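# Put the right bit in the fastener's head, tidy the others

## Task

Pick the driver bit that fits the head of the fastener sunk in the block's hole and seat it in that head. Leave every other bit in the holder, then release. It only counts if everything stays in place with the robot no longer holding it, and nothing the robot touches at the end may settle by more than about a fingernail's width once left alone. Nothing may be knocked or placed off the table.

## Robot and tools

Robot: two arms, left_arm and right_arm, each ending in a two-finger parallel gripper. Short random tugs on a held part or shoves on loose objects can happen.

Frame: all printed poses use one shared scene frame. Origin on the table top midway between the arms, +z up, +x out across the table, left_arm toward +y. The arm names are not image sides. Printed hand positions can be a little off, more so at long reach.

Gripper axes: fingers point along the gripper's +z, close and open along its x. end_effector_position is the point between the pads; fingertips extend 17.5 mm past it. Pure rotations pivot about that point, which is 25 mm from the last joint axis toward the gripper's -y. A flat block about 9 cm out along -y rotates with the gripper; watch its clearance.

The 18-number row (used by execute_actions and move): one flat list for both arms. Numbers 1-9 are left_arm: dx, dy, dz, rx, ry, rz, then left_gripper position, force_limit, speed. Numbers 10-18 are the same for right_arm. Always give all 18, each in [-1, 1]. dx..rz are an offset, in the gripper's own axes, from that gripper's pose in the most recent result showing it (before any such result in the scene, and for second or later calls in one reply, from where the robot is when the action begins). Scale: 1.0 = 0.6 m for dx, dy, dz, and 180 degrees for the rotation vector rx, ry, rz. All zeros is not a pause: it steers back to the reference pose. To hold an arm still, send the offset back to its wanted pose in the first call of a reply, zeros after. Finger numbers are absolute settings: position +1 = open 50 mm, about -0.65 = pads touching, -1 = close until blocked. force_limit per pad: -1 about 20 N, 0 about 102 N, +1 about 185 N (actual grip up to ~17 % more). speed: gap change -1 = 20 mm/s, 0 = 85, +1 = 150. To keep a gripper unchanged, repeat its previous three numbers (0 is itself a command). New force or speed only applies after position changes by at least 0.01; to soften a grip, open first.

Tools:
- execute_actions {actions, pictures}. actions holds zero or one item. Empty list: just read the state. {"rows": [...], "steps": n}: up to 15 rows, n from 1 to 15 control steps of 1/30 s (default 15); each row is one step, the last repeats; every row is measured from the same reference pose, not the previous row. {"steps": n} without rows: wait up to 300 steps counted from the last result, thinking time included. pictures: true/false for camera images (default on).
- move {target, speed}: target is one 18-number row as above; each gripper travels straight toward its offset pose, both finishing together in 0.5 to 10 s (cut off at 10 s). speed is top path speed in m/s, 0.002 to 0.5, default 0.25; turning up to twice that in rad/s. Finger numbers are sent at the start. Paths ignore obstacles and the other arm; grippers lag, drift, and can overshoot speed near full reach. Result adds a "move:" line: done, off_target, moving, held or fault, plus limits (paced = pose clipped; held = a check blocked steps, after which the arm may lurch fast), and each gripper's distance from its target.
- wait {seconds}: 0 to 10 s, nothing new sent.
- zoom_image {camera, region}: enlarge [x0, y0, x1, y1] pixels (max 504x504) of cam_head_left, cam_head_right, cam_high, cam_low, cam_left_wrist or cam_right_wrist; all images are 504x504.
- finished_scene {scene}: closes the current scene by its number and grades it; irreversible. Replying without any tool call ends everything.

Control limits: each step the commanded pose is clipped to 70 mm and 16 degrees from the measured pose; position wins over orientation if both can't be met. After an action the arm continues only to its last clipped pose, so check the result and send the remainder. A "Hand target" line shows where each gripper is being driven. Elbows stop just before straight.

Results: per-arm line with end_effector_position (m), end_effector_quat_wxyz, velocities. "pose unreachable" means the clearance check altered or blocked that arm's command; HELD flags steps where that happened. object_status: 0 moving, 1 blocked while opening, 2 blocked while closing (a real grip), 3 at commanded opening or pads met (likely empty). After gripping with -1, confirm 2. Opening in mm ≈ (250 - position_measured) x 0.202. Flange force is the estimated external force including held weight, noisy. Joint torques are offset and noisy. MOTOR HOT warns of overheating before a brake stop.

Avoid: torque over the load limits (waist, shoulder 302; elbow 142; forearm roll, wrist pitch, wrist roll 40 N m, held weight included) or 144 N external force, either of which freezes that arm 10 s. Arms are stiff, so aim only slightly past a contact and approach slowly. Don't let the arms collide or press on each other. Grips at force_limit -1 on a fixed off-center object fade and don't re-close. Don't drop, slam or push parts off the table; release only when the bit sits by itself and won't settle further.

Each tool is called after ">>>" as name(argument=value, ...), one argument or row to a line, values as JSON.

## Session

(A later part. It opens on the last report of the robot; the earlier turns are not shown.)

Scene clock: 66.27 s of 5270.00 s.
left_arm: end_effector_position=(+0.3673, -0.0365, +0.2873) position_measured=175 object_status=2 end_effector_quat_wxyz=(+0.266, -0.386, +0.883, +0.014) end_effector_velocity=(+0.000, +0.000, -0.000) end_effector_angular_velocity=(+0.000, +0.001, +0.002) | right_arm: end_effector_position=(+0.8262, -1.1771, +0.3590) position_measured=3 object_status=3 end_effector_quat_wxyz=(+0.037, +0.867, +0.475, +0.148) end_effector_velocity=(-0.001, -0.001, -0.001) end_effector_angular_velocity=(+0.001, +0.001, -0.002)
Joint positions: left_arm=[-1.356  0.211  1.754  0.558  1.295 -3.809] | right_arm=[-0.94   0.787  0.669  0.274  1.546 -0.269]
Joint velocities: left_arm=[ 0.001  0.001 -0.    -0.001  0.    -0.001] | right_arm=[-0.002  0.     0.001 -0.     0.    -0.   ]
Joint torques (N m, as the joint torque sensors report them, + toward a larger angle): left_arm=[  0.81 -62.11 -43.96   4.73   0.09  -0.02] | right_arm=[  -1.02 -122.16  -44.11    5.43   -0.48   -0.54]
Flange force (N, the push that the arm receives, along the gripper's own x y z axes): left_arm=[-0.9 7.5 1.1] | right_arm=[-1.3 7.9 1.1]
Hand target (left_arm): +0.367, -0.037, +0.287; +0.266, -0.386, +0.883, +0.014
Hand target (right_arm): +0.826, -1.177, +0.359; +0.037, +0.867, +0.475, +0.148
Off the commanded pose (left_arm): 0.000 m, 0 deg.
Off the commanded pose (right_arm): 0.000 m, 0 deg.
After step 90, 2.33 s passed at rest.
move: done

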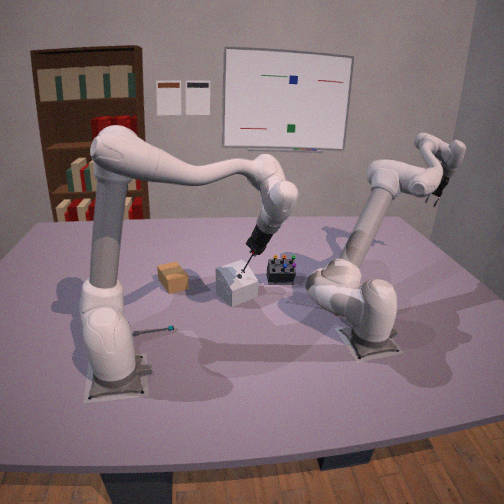

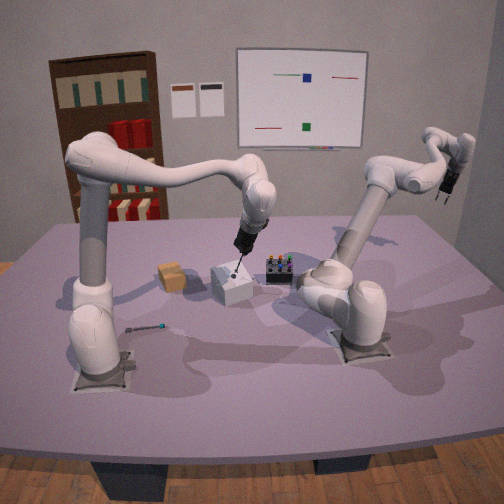

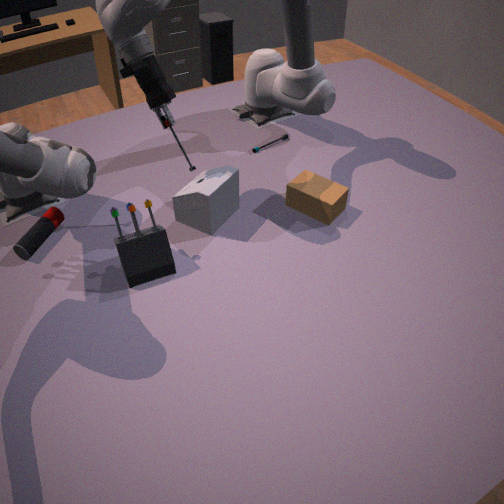

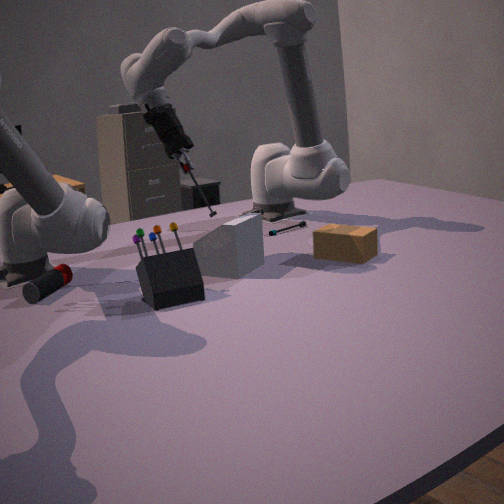

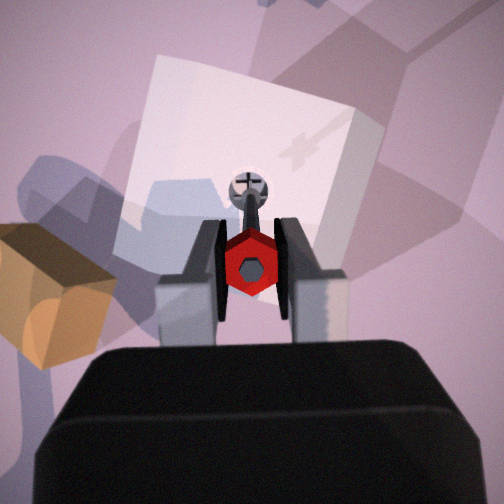

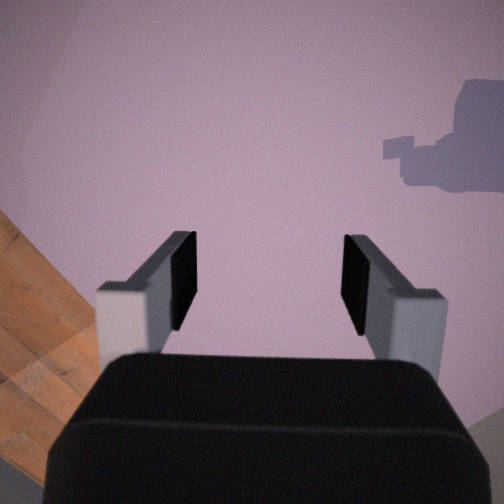

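>>> execute_actions(
  actions=[],
)

>>> move(
  target=[-0.0025,0.002,0.05,0,0,0,-1,-0.3,0,0,0,0,0,0,0,1,0,0],
  speed=0.03,
)

>>> zoom_image(
  camera="cam_left_wrist",
  region=[200,140,305,245],
)

Scene clock: 73.03 s of 5270.00 s.
left_arm: end_effector_position=(+0.3673, -0.0365, +0.2873) position_measured=175 object_status=2 end_effector_quat_wxyz=(+0.266, -0.386, +0.883, +0.014) end_effector_velocity=(-0.000, +0.001, -0.001) end_effector_angular_velocity=(+0.002, +0.000, +0.000) | right_arm: end_effector_position=(+0.8262, -1.1771, +0.3590) position_measured=3 object_status=3 end_effector_quat_wxyz=(+0.037, +0.867, +0.475, +0.148) end_effector_velocity=(+0.001, +0.001, -0.000) end_effector_angular_velocity=(-0.001, +0.000, +0.001)
Joint positions: left_arm=[-1.356  0.211  1.754  0.558  1.295 -3.809] | right_arm=[-0.94   0.787  0.669  0.274  1.546 -0.269]
Joint velocities: left_arm=[-0.001  0.     0.002  0.001  0.    -0.001] | right_arm=[ 0.001  0.    -0.    -0.001 -0.    -0.   ]
Joint torques (N m, as the joint torque sensors report them, + toward a larger angle): left_arm=[  1.78 -60.52 -42.95   5.03   0.12   0.09] | right_arm=[  -0.17 -120.69  -44.28    5.58   -0.55   -0.44]
Flange force (N, the push that the arm receives, along the gripper's own x y z axes): left_arm=[-0.7 8.6 -1.3] | right_arm=[-0.3 3.2 1.1]
Hand target (left_arm): +0.367, -0.037, +0.287; +0.266, -0.386, +0.883, +0.014
Hand target (right_arm): +0.826, -1.177, +0.359; +0.037, +0.867, +0.475, +0.148
Off the commanded pose (left_arm): 0.000 m, 0 deg.
Off the commanded pose (right_arm): 0.000 m, 0 deg.
Steps of this call (steps 1 to 90: nothing new was sent; then 3.77 s passed at rest). Readings (end_effector_position | what the end effector reports):
1: left_arm (+0.3673, -0.0365, +0.2873) | right_arm (+0.8262, -1.1771, +0.3590) | left_arm position_measured=175 object_status=2 | right_arm position_measured=3 object_status=3
2: left_arm (+0.3673, -0.0365, +0.2873) | right_arm (+0.8262, -1.1771, +0.3590) | left_arm position_measured=175 object_status=2 | right_arm position_measured=3 object_status=3
4: left_arm (+0.3673, -0.0365, +0.2873) | right_arm (+0.8262, -1.1771, +0.3590) | left_arm position_measured=175 object_status=2 | right_arm position_measured=3 object_status=3
8: left_arm (+0.3673, -0.0365, +0.2873) | right_arm (+0.8262, -1.1771, +0.3590) | left_arm position_measured=175 object_status=2 | right_arm position_measured=3 object_status=3
90: the state above

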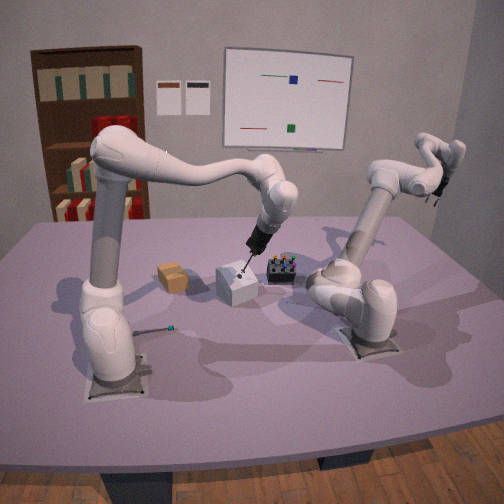

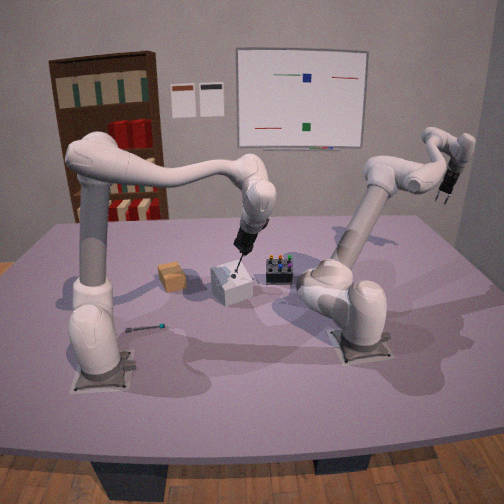

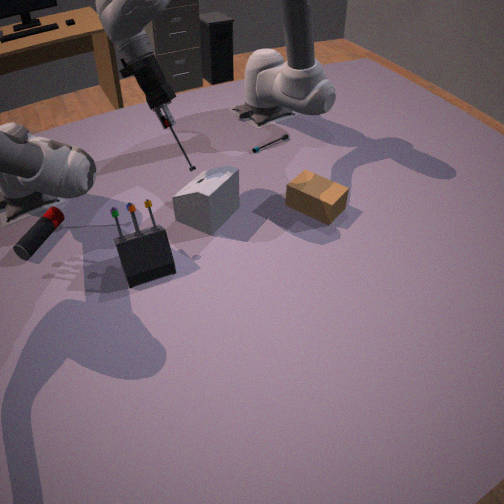

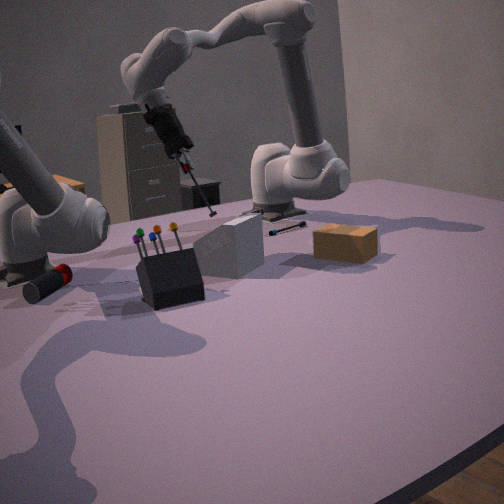

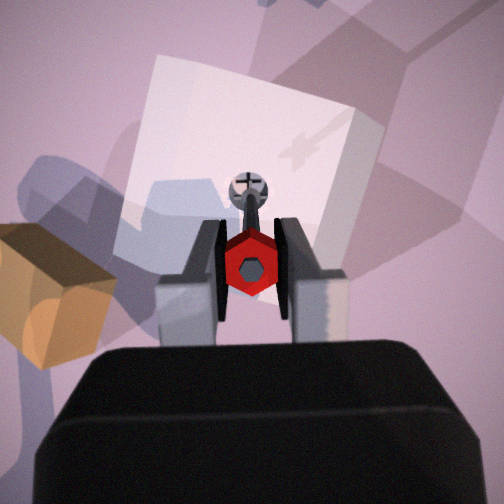

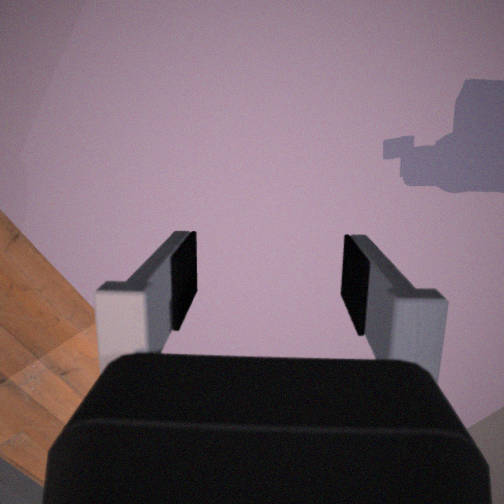

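Scene clock: 74.27 s of 5270.00 s.
left_arm: end_effector_position=(+0.3811, -0.0278, +0.2620) position_measured=175 object_status=2 end_effector_quat_wxyz=(+0.266, -0.386, +0.883, +0.014) end_effector_velocity=(-0.000, +0.001, -0.000) end_effector_angular_velocity=(+0.001, +0.001, +0.001) | right_arm: end_effector_position=(+0.8262, -1.1771, +0.3590) position_measured=3 object_status=3 end_effector_quat_wxyz=(+0.037, +0.867, +0.475, +0.148) end_effector_velocity=(-0.000, +0.000, +0.000) end_effector_angular_velocity=(-0.001, +0.001, +0.001)
Joint positions: left_arm=[-1.331  0.224  1.787  0.57   1.244 -3.815] | right_arm=[-0.94   0.787  0.669  0.274  1.546 -0.269]
Joint velocities: left_arm=[ 0.    -0.     0.    -0.001  0.001 -0.001] | right_arm=[ 0.001 -0.001  0.    -0.001  0.    -0.   ]
Joint torques (N m, as the joint torque sensors report them, + toward a larger angle): left_arm=[  0.87 -63.   -42.07   4.58   0.01   0.11] | right_arm=[  -1.27 -121.51  -44.71    5.21   -0.1    -0.43]
Flange force (N, the push that the arm receives, along the gripper's own x y z axes): left_arm=[-0.5 5.1 -0.4] | right_arm=[0.7 2.2 2.7]
Hand target (left_arm): +0.381, -0.028, +0.262; +0.266, -0.386, +0.883, +0.014
Hand target (right_arm): +0.826, -1.177, +0.359; +0.037, +0.867, +0.475, +0.148
Off the commanded pose (left_arm): 0.000 m, 0 deg.
Off the commanded pose (right_arm): 0.000 m, 0 deg.
move: done

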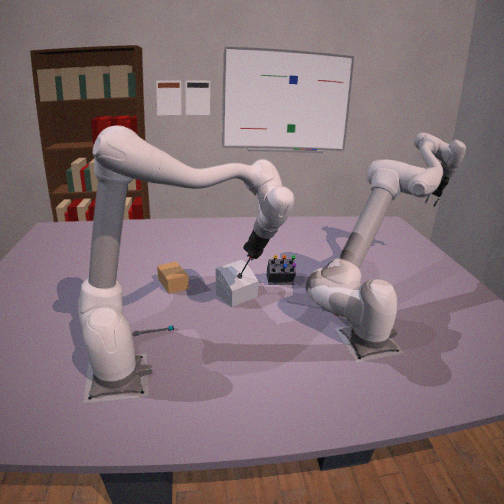

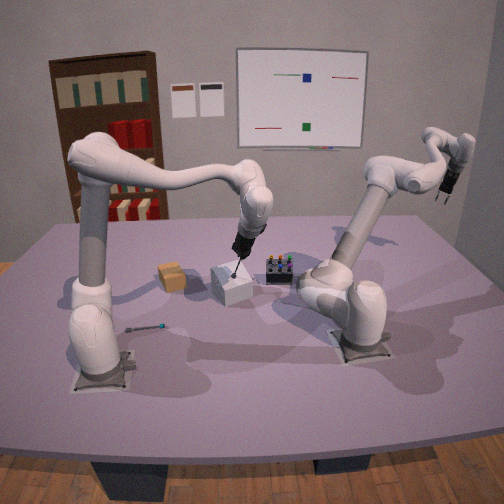

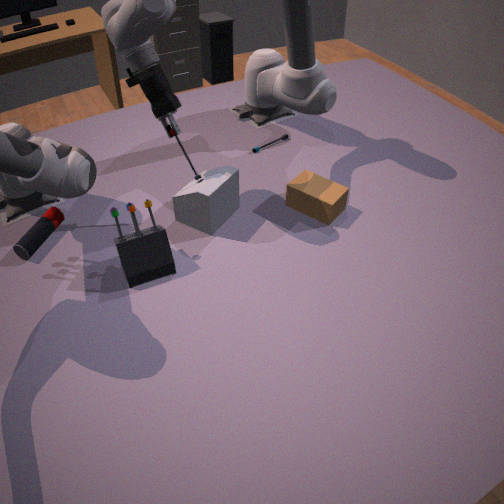

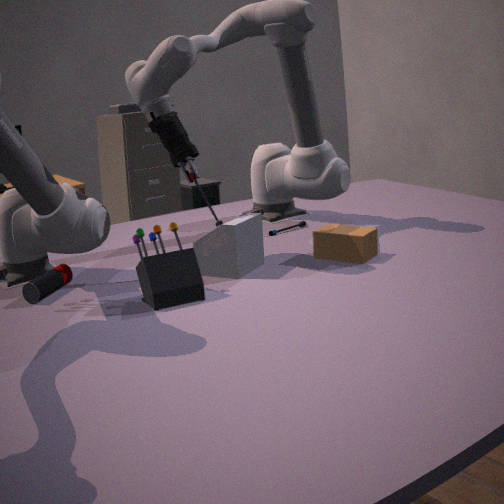

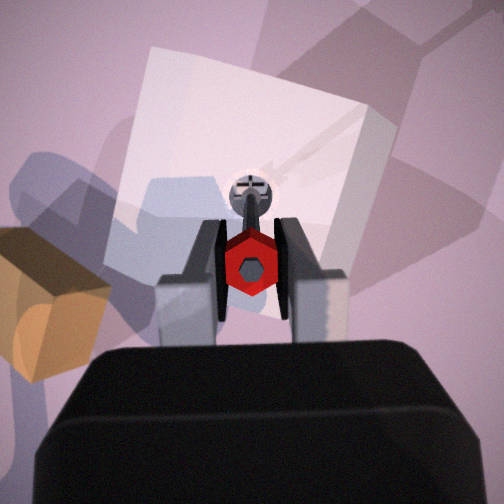

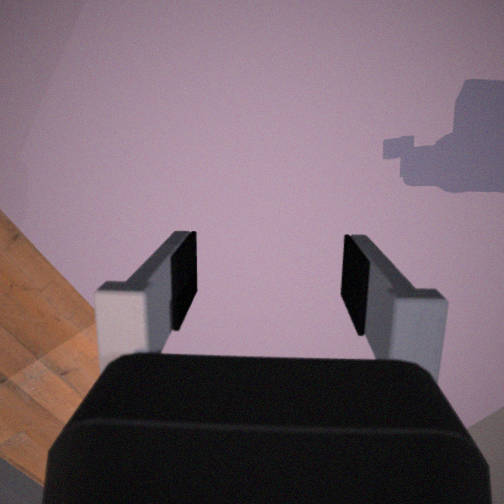

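Region (200, 140, 305, 245) of cam_left_wrist's 504x504 image, scaled by 4.800, with more detail than that image has.

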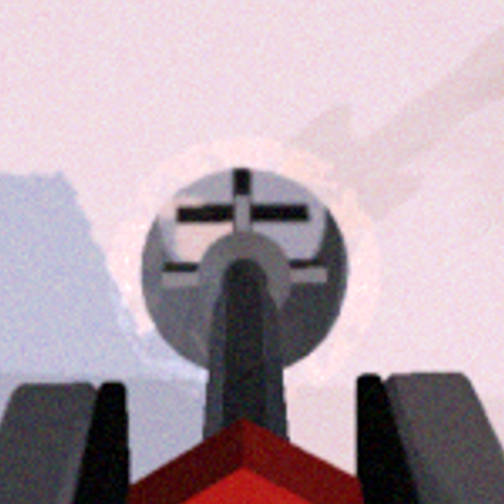

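>>> move(
  target=[0,0.002,0.05,0,0,0,-1,-0.3,0,0,0,0,0,0,0,1,0,0],
  speed=0.02,
)

>>> zoom_image(
  camera="cam_left_wrist",
  region=[200,140,305,245],
)

Scene clock: 79.40 s of 5270.00 s.
left_arm: end_effector_position=(+0.3940, -0.0201, +0.2361) position_measured=175 object_status=2 end_effector_quat_wxyz=(+0.266, -0.386, +0.883, +0.014) end_effector_velocity=(-0.000, -0.000, +0.001) end_effector_angular_velocity=(-0.001, -0.001, -0.001) | right_arm: end_effector_position=(+0.8262, -1.1771, +0.3590) position_measured=3 object_status=3 end_effector_quat_wxyz=(+0.037, +0.867, +0.475, +0.148) end_effector_velocity=(-0.000, -0.001, -0.000) end_effector_angular_velocity=(+0.001, -0.001, -0.001)
Joint positions: left_arm=[-1.308  0.241  1.817  0.583  1.193 -3.824] | right_arm=[-0.94   0.787  0.669  0.274  1.546 -0.269]
Joint velocities: left_arm=[-0.    -0.001 -0.     0.     0.     0.001] | right_arm=[-0.001  0.     0.     0.002 -0.    -0.   ]
Joint torques (N m, as the joint torque sensors report them, + toward a larger angle): left_arm=[  0.33 -64.99 -41.71   4.55   0.24   0.21] | right_arm=[  -2.94 -120.77  -45.02    5.13   -0.43   -0.54]
Flange force (N, the push that the arm receives, along the gripper's own x y z axes): left_arm=[0.4 4.3 1.0] | right_arm=[2.8 0.4 3.1]
Hand target (left_arm): +0.394, -0.020, +0.236; +0.266, -0.386, +0.883, +0.014
Hand target (right_arm): +0.826, -1.177, +0.359; +0.037, +0.867, +0.475, +0.148
Off the commanded pose (left_arm): 0.000 m, 0 deg.
Off the commanded pose (right_arm): 0.000 m, 0 deg.
After step 90, 0.40 s passed at rest.
move: done

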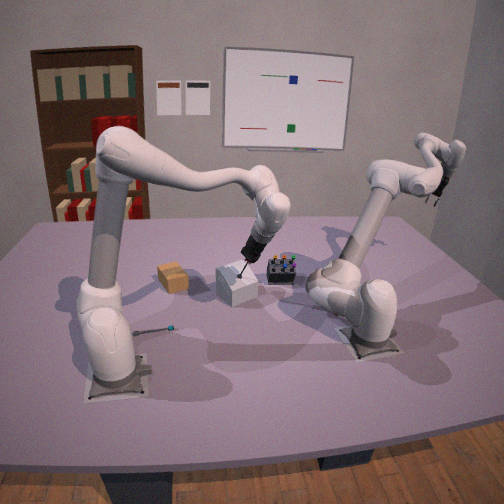

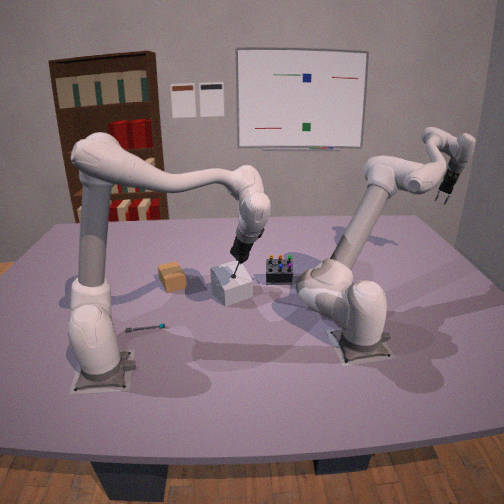

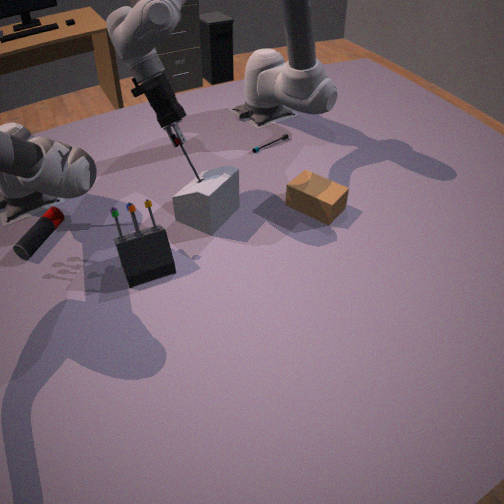

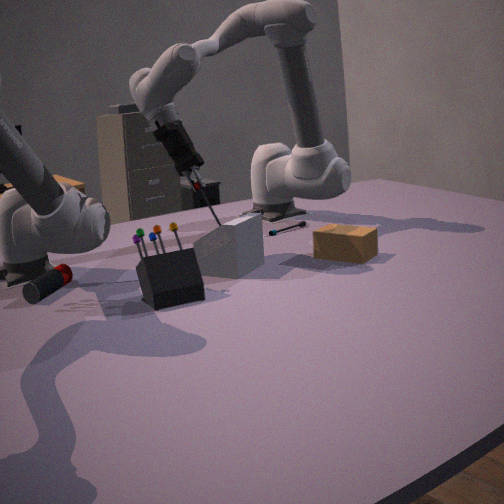

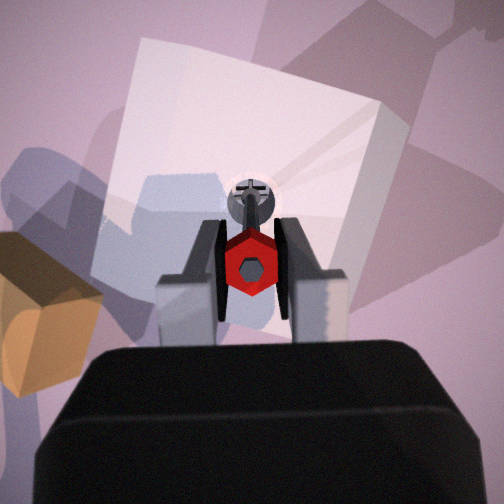

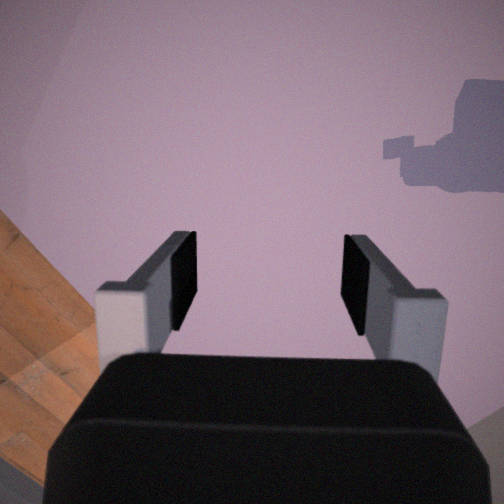

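Region (200, 140, 305, 245) of cam_left_wrist's 504x504 image, scaled by 4.800, with more detail than that image has.

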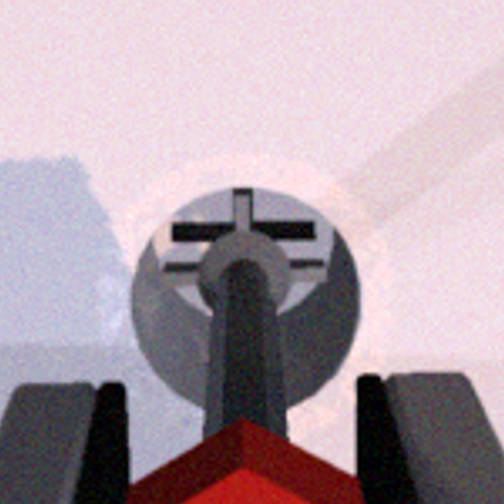

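>>> move(
  target=[0,0.0012,0.045,0,0,0,-1,-0.3,0,0,0,0,0,0,0,1,0,0],
  speed=0.02,
)

>>> zoom_image(
  camera="cam_left_wrist",
  region=[200,140,305,245],
)

Scene clock: 83.43 s of 5270.00 s.
left_arm: end_effector_position=(+0.4059, -0.0134, +0.2128) position_measured=175 object_status=2 end_effector_quat_wxyz=(+0.266, -0.386, +0.883, +0.014) end_effector_velocity=(-0.001, +0.001, +0.000) end_effector_angular_velocity=(+0.000, +0.001, +0.000) | right_arm: end_effector_position=(+0.8262, -1.1771, +0.3590) position_measured=3 object_status=3 end_effector_quat_wxyz=(+0.037, +0.867, +0.475, +0.148) end_effector_velocity=(-0.000, -0.000, +0.000) end_effector_angular_velocity=(+0.000, -0.001, -0.000)
Joint positions: left_arm=[-1.286  0.259  1.842  0.597  1.148 -3.833] | right_arm=[-0.94   0.787  0.669  0.274  1.546 -0.269]
Joint velocities: left_arm=[-0.001 -0.002  0.001 -0.001  0.001 -0.   ] | right_arm=[-0.    -0.    -0.     0.001  0.    -0.   ]
Joint torques (N m, as the joint torque sensors report them, + toward a larger angle): left_arm=[ -2.19 -69.23 -40.4    4.36   0.09   0.13] | right_arm=[  -0.06 -123.36  -44.16    5.41   -0.54   -0.48]
Flange force (N, the push that the arm receives, along the gripper's own x y z axes): left_arm=[-0.6 -1.4 3.8] | right_arm=[-1.7 10.3 0.7]
Hand target (left_arm): +0.406, -0.013, +0.213; +0.266, -0.386, +0.883, +0.014
Hand target (right_arm): +0.826, -1.177, +0.359; +0.037, +0.867, +0.475, +0.148
Off the commanded pose (left_arm): 0.000 m, 0 deg.
Off the commanded pose (right_arm): 0.000 m, 0 deg.
move: done

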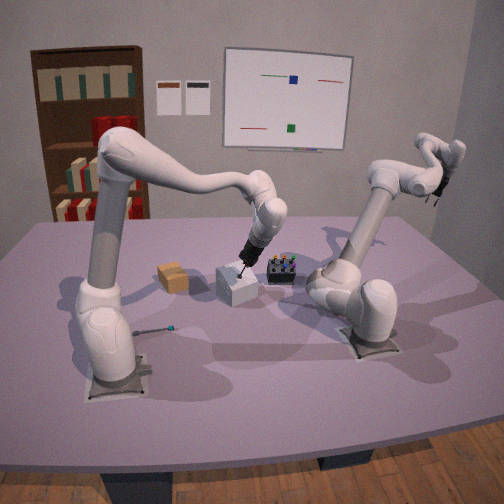

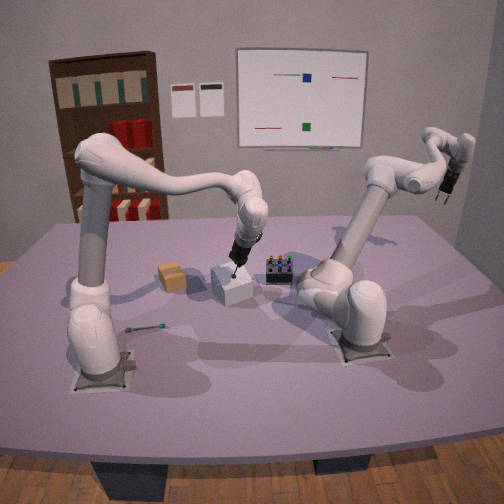

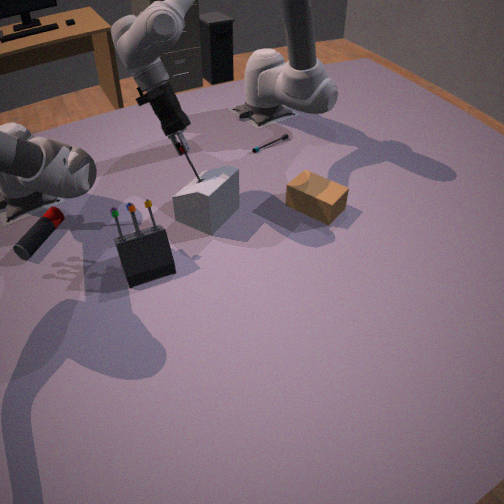

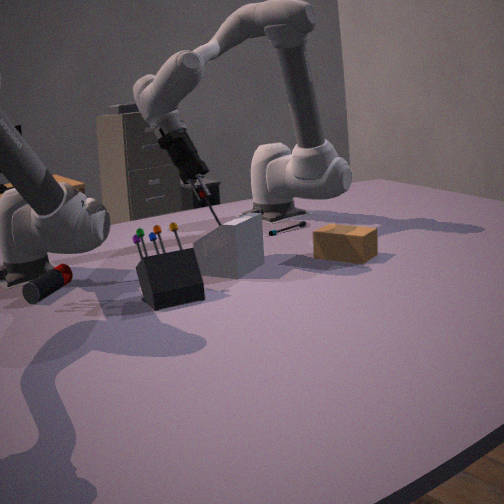

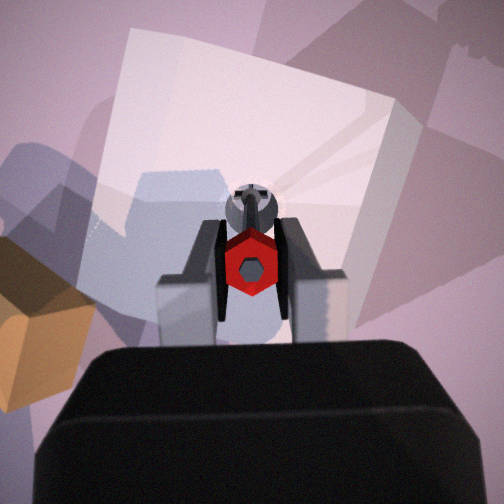

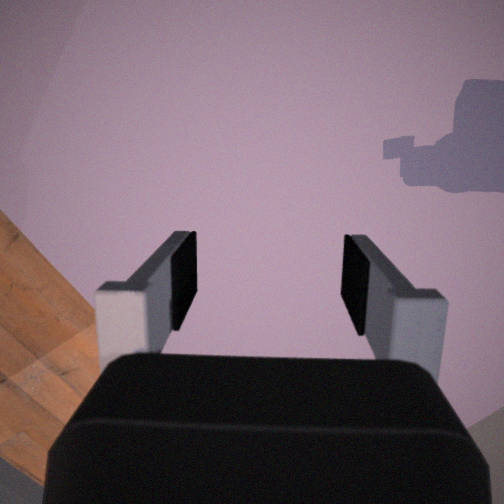

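Region (200, 140, 305, 245) of cam_left_wrist's 504x504 image, scaled by 4.800, with more detail than that image has.

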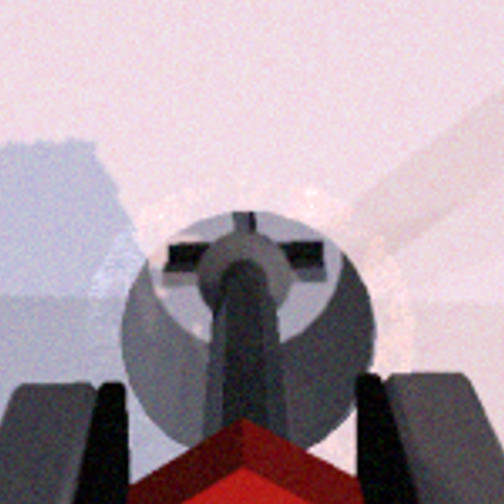

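>>> move(
  target=[0.0005,0.0005,0.018,0,0,0,-1,-0.3,0,0,0,0,0,0,0,1,0,0],
  speed=0.01,
)

>>> zoom_image(
  camera="cam_left_wrist",
  region=[220,170,283,233],
)

Scene clock: 87.57 s of 5270.00 s.
left_arm: end_effector_position=(+0.4105, -0.0109, +0.2033) position_measured=175 object_status=2 end_effector_quat_wxyz=(+0.266, -0.386, +0.883, +0.014) end_effector_velocity=(-0.001, +0.000, -0.000) end_effector_angular_velocity=(-0.001, +0.001, +0.001) | right_arm: end_effector_position=(+0.8262, -1.1771, +0.3590) position_measured=3 object_status=3 end_effector_quat_wxyz=(+0.037, +0.867, +0.475, +0.148) end_effector_velocity=(-0.001, -0.000, -0.000) end_effector_angular_velocity=(+0.001, -0.000, -0.001)
Joint positions: left_arm=[-1.278  0.267  1.851  0.603  1.13  -3.837] | right_arm=[-0.94   0.787  0.669  0.274  1.546 -0.269]
Joint velocities: left_arm=[-0.001 -0.001  0.001 -0.002  0.    -0.001] | right_arm=[-0.001 -0.     0.001  0.001 -0.     0.   ]
Joint torques (N m, as the joint torque sensors report them, + toward a larger angle): left_arm=[ -0.24 -65.84 -40.67   4.11   0.51  -0.02] | right_arm=[  -0.95 -121.4   -43.99    5.34   -0.46   -0.37]
Flange force (N, the push that the arm receives, along the gripper's own x y z axes): left_arm=[-1.4 5.1 1.0] | right_arm=[-0.3 6.3 1.2]
Hand target (left_arm): +0.410, -0.011, +0.203; +0.266, -0.386, +0.883, +0.014
Hand target (right_arm): +0.826, -1.177, +0.359; +0.037, +0.867, +0.475, +0.148
Off the commanded pose (left_arm): 0.000 m, 0 deg.
Off the commanded pose (right_arm): 0.000 m, 0 deg.
move: done

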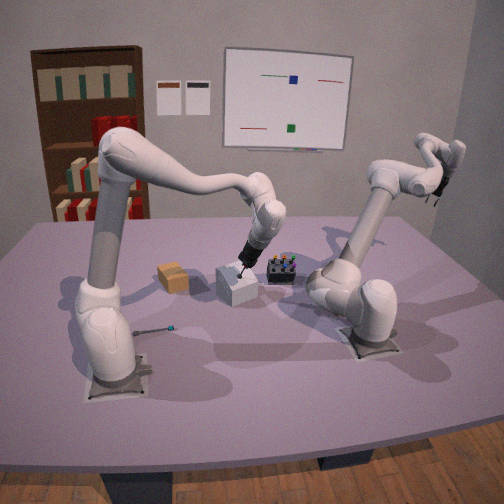

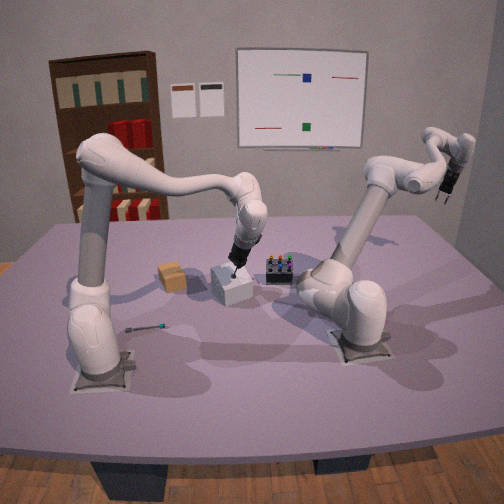

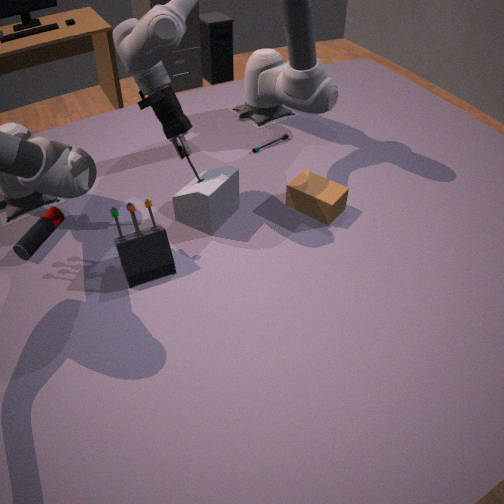

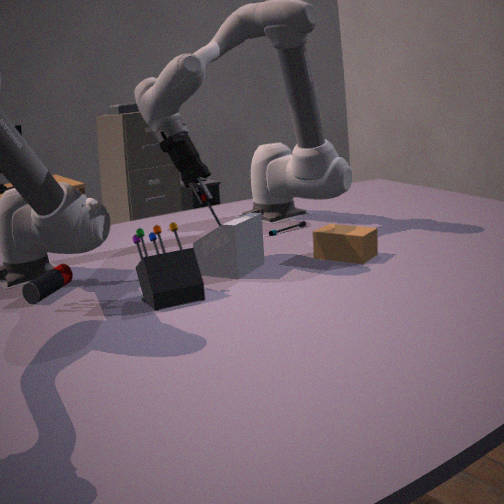

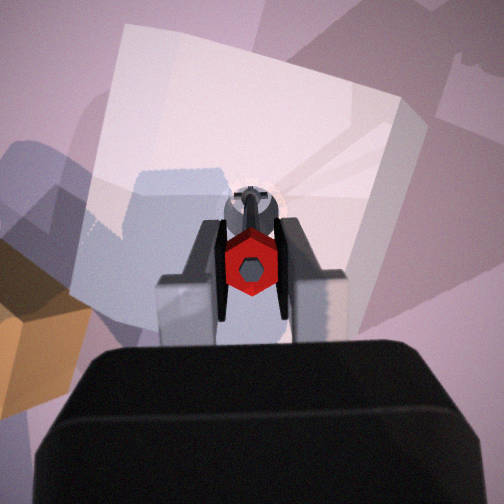

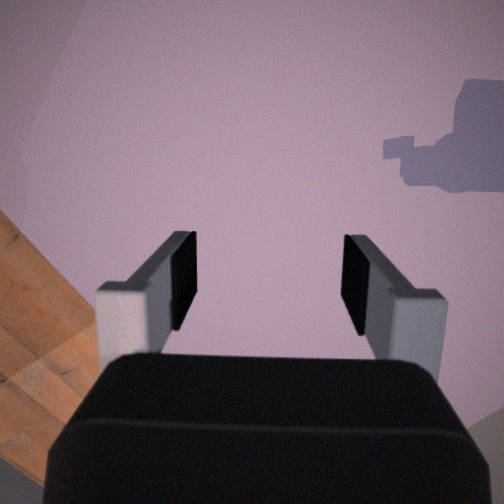

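Region (220, 170, 283, 233) of cam_left_wrist's 504x504 image, scaled by 8.000, with more detail than that image has.

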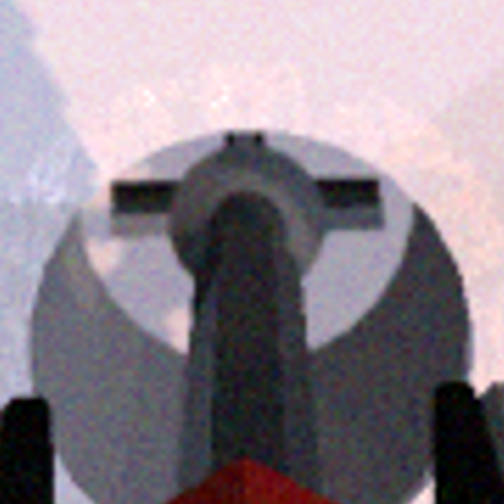

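Good. Small steps.

>>> move(
  target=[0,0,0.006,0,0,0,-1,-0.3,0,0,0,0,0,0,0,1,0,0],
  speed=0.004,
)

>>> zoom_image(
  camera="cam_left_wrist",
  region=[220,170,283,233],
)

Scene clock: 90.87 s of 5270.00 s.
left_arm: end_effector_position=(+0.4122, -0.0101, +0.2002) position_measured=175 object_status=2 end_effector_quat_wxyz=(+0.266, -0.386, +0.883, +0.014) end_effector_velocity=(-0.000, +0.001, -0.001) end_effector_angular_velocity=(+0.001, +0.002, +0.002) | right_arm: end_effector_position=(+0.8262, -1.1771, +0.3590) position_measured=3 object_status=3 end_effector_quat_wxyz=(+0.037, +0.867, +0.475, +0.148) end_effector_velocity=(+0.001, +0.001, +0.001) end_effector_angular_velocity=(+0.000, +0.000, +0.001)
Joint positions: left_arm=[-1.275  0.27   1.854  0.605  1.124 -3.838] | right_arm=[-0.94   0.787  0.669  0.274  1.546 -0.269]
Joint velocities: left_arm=[ 0.    -0.     0.002 -0.001  0.001 -0.   ] | right_arm=[ 0.001 -0.001  0.001 -0.     0.     0.   ]
Joint torques (N m, as the joint torque sensors report them, + toward a larger angle): left_arm=[ -2.17 -65.51 -40.3    4.18   0.44   0.11] | right_arm=[  -2.52 -121.52  -44.51    5.48   -0.68   -0.42]
Flange force (N, the push that the arm receives, along the gripper's own x y z axes): left_arm=[-4.5 4.3 2.6] | right_arm=[2.3 4.6 1.7]
Hand target (left_arm): +0.412, -0.010, +0.200; +0.266, -0.386, +0.883, +0.014
Hand target (right_arm): +0.826, -1.177, +0.359; +0.037, +0.867, +0.475, +0.148
Off the commanded pose (left_arm): 0.000 m, 0 deg.
Off the commanded pose (right_arm): 0.000 m, 0 deg.
move: done

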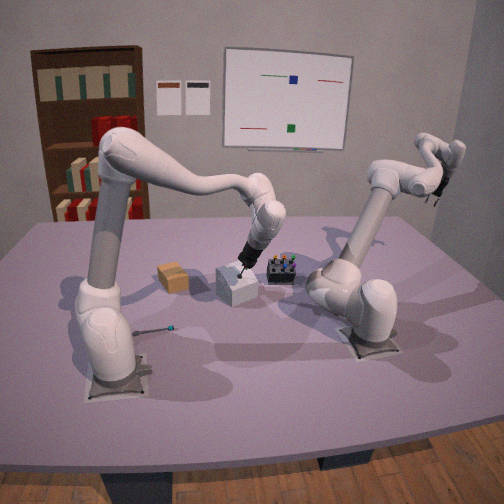

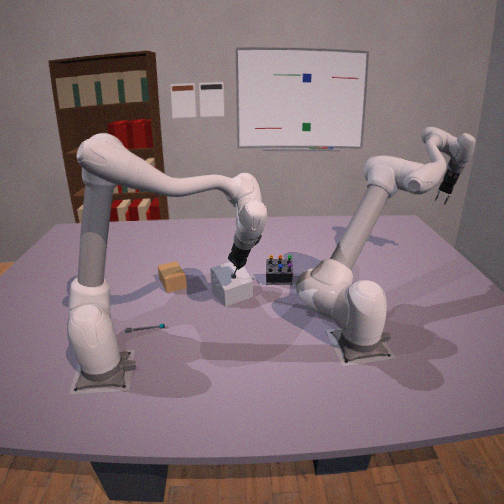

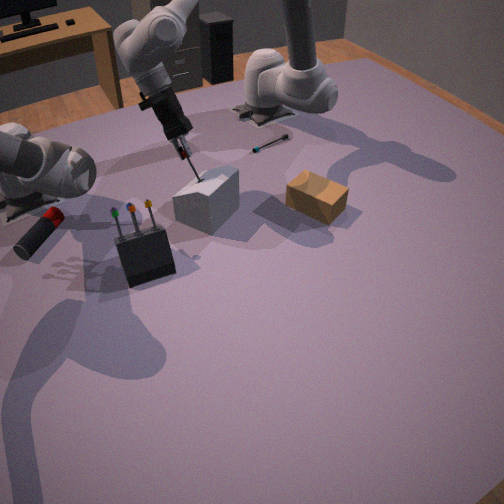

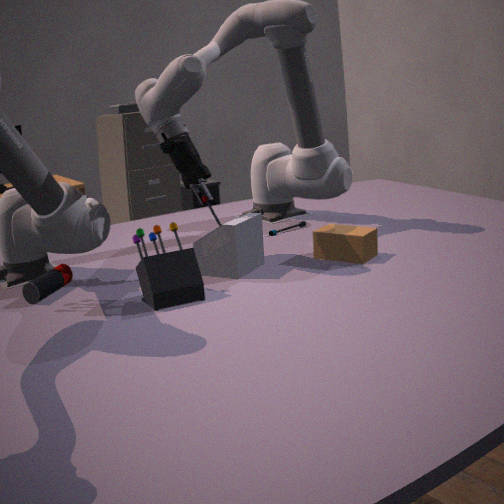

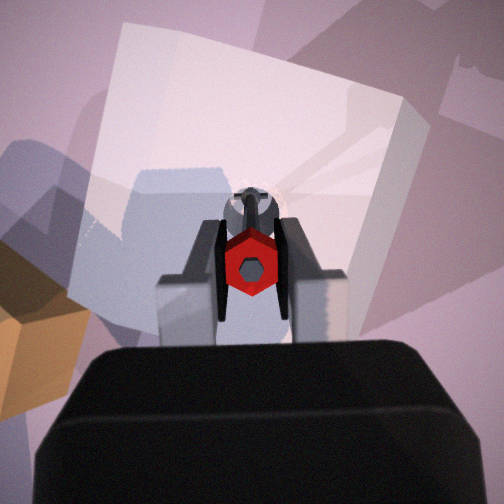

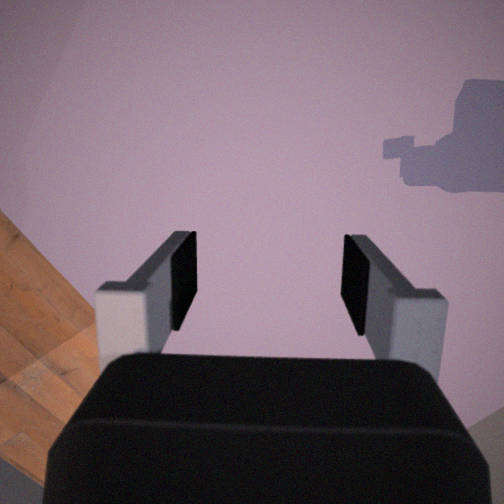

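Region (220, 170, 283, 233) of cam_left_wrist's 504x504 image, scaled by 8.000, with more detail than that image has.

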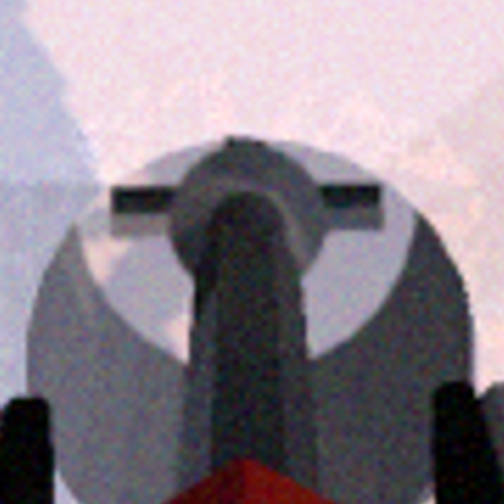

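>>> move(
  target=[0,0.0002,0.005,0,0,0.005,-1,-0.3,0,0,0,0,0,0,0,1,0,0],
  speed=0.004,
)

>>> zoom_image(
  camera="cam_left_wrist",
  region=[220,170,283,233],
)

Scene clock: 100.43 s of 5270.00 s.
left_arm: end_effector_position=(+0.4134, -0.0093, +0.1976) position_measured=175 object_status=2 end_effector_quat_wxyz=(+0.266, -0.379, +0.886, +0.017) end_effector_velocity=(+0.000, -0.000, +0.001) end_effector_angular_velocity=(-0.002, +0.000, -0.000) | right_arm: end_effector_position=(+0.8262, -1.1771, +0.3590) position_measured=3 object_status=3 end_effector_quat_wxyz=(+0.037, +0.867, +0.475, +0.148) end_effector_velocity=(+0.000, +0.000, -0.000) end_effector_angular_velocity=(-0.001, +0.001, +0.001)
Joint positions: left_arm=[-1.273  0.272  1.856  0.607  1.119 -3.823] | right_arm=[-0.94   0.787  0.669  0.274  1.546 -0.269]
Joint velocities: left_arm=[ 0.    -0.001 -0.001 -0.001  0.     0.001] | right_arm=[ 0.001  0.     0.    -0.001  0.    -0.   ]
Joint torques (N m, as the joint torque sensors report them, + toward a larger angle): left_arm=[  3.18 -65.01 -40.14   4.79   0.22   0.22] | right_arm=[  -2.57 -120.68  -43.88    5.2    -0.5    -0.54]
Flange force (N, the push that the arm receives, along the gripper's own x y z axes): left_arm=[2.0 7.3 -3.5] | right_arm=[1.6 5.8 1.2]
Hand target (left_arm): +0.413, -0.009, +0.198; +0.266, -0.379, +0.886, +0.017
Hand target (right_arm): +0.826, -1.177, +0.359; +0.037, +0.867, +0.475, +0.148
Off the commanded pose (left_arm): 0.000 m, 0 deg.
Off the commanded pose (right_arm): 0.000 m, 0 deg.
After step 90, 4.40 s passed at rest.
move: done

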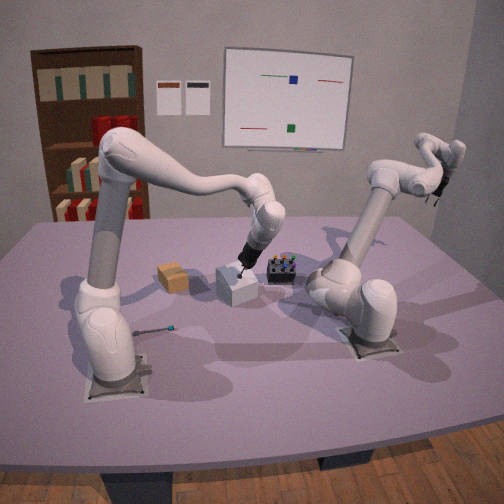

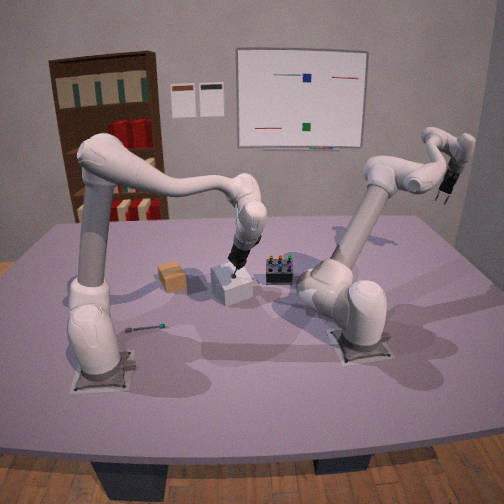

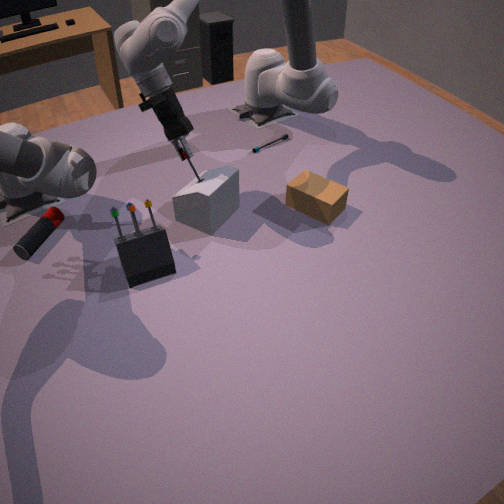

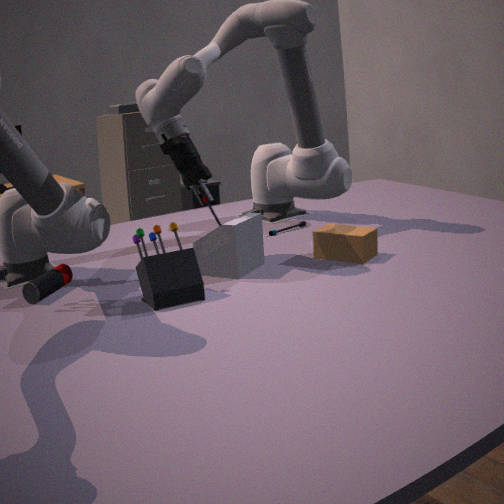

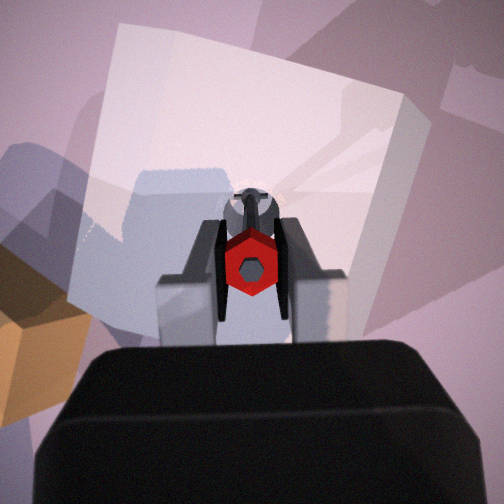

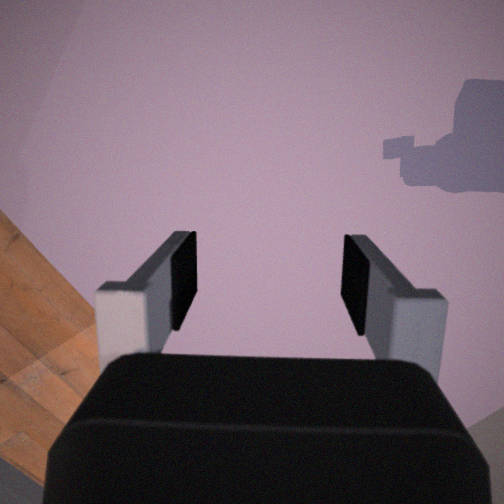

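Region (220, 170, 283, 233) of cam_left_wrist's 504x504 image, scaled by 8.000, with more detail than that image has.

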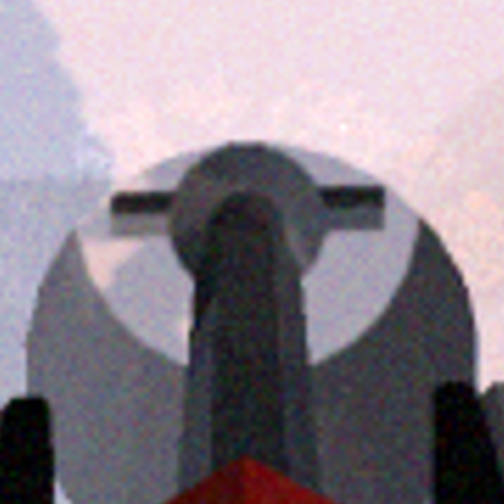

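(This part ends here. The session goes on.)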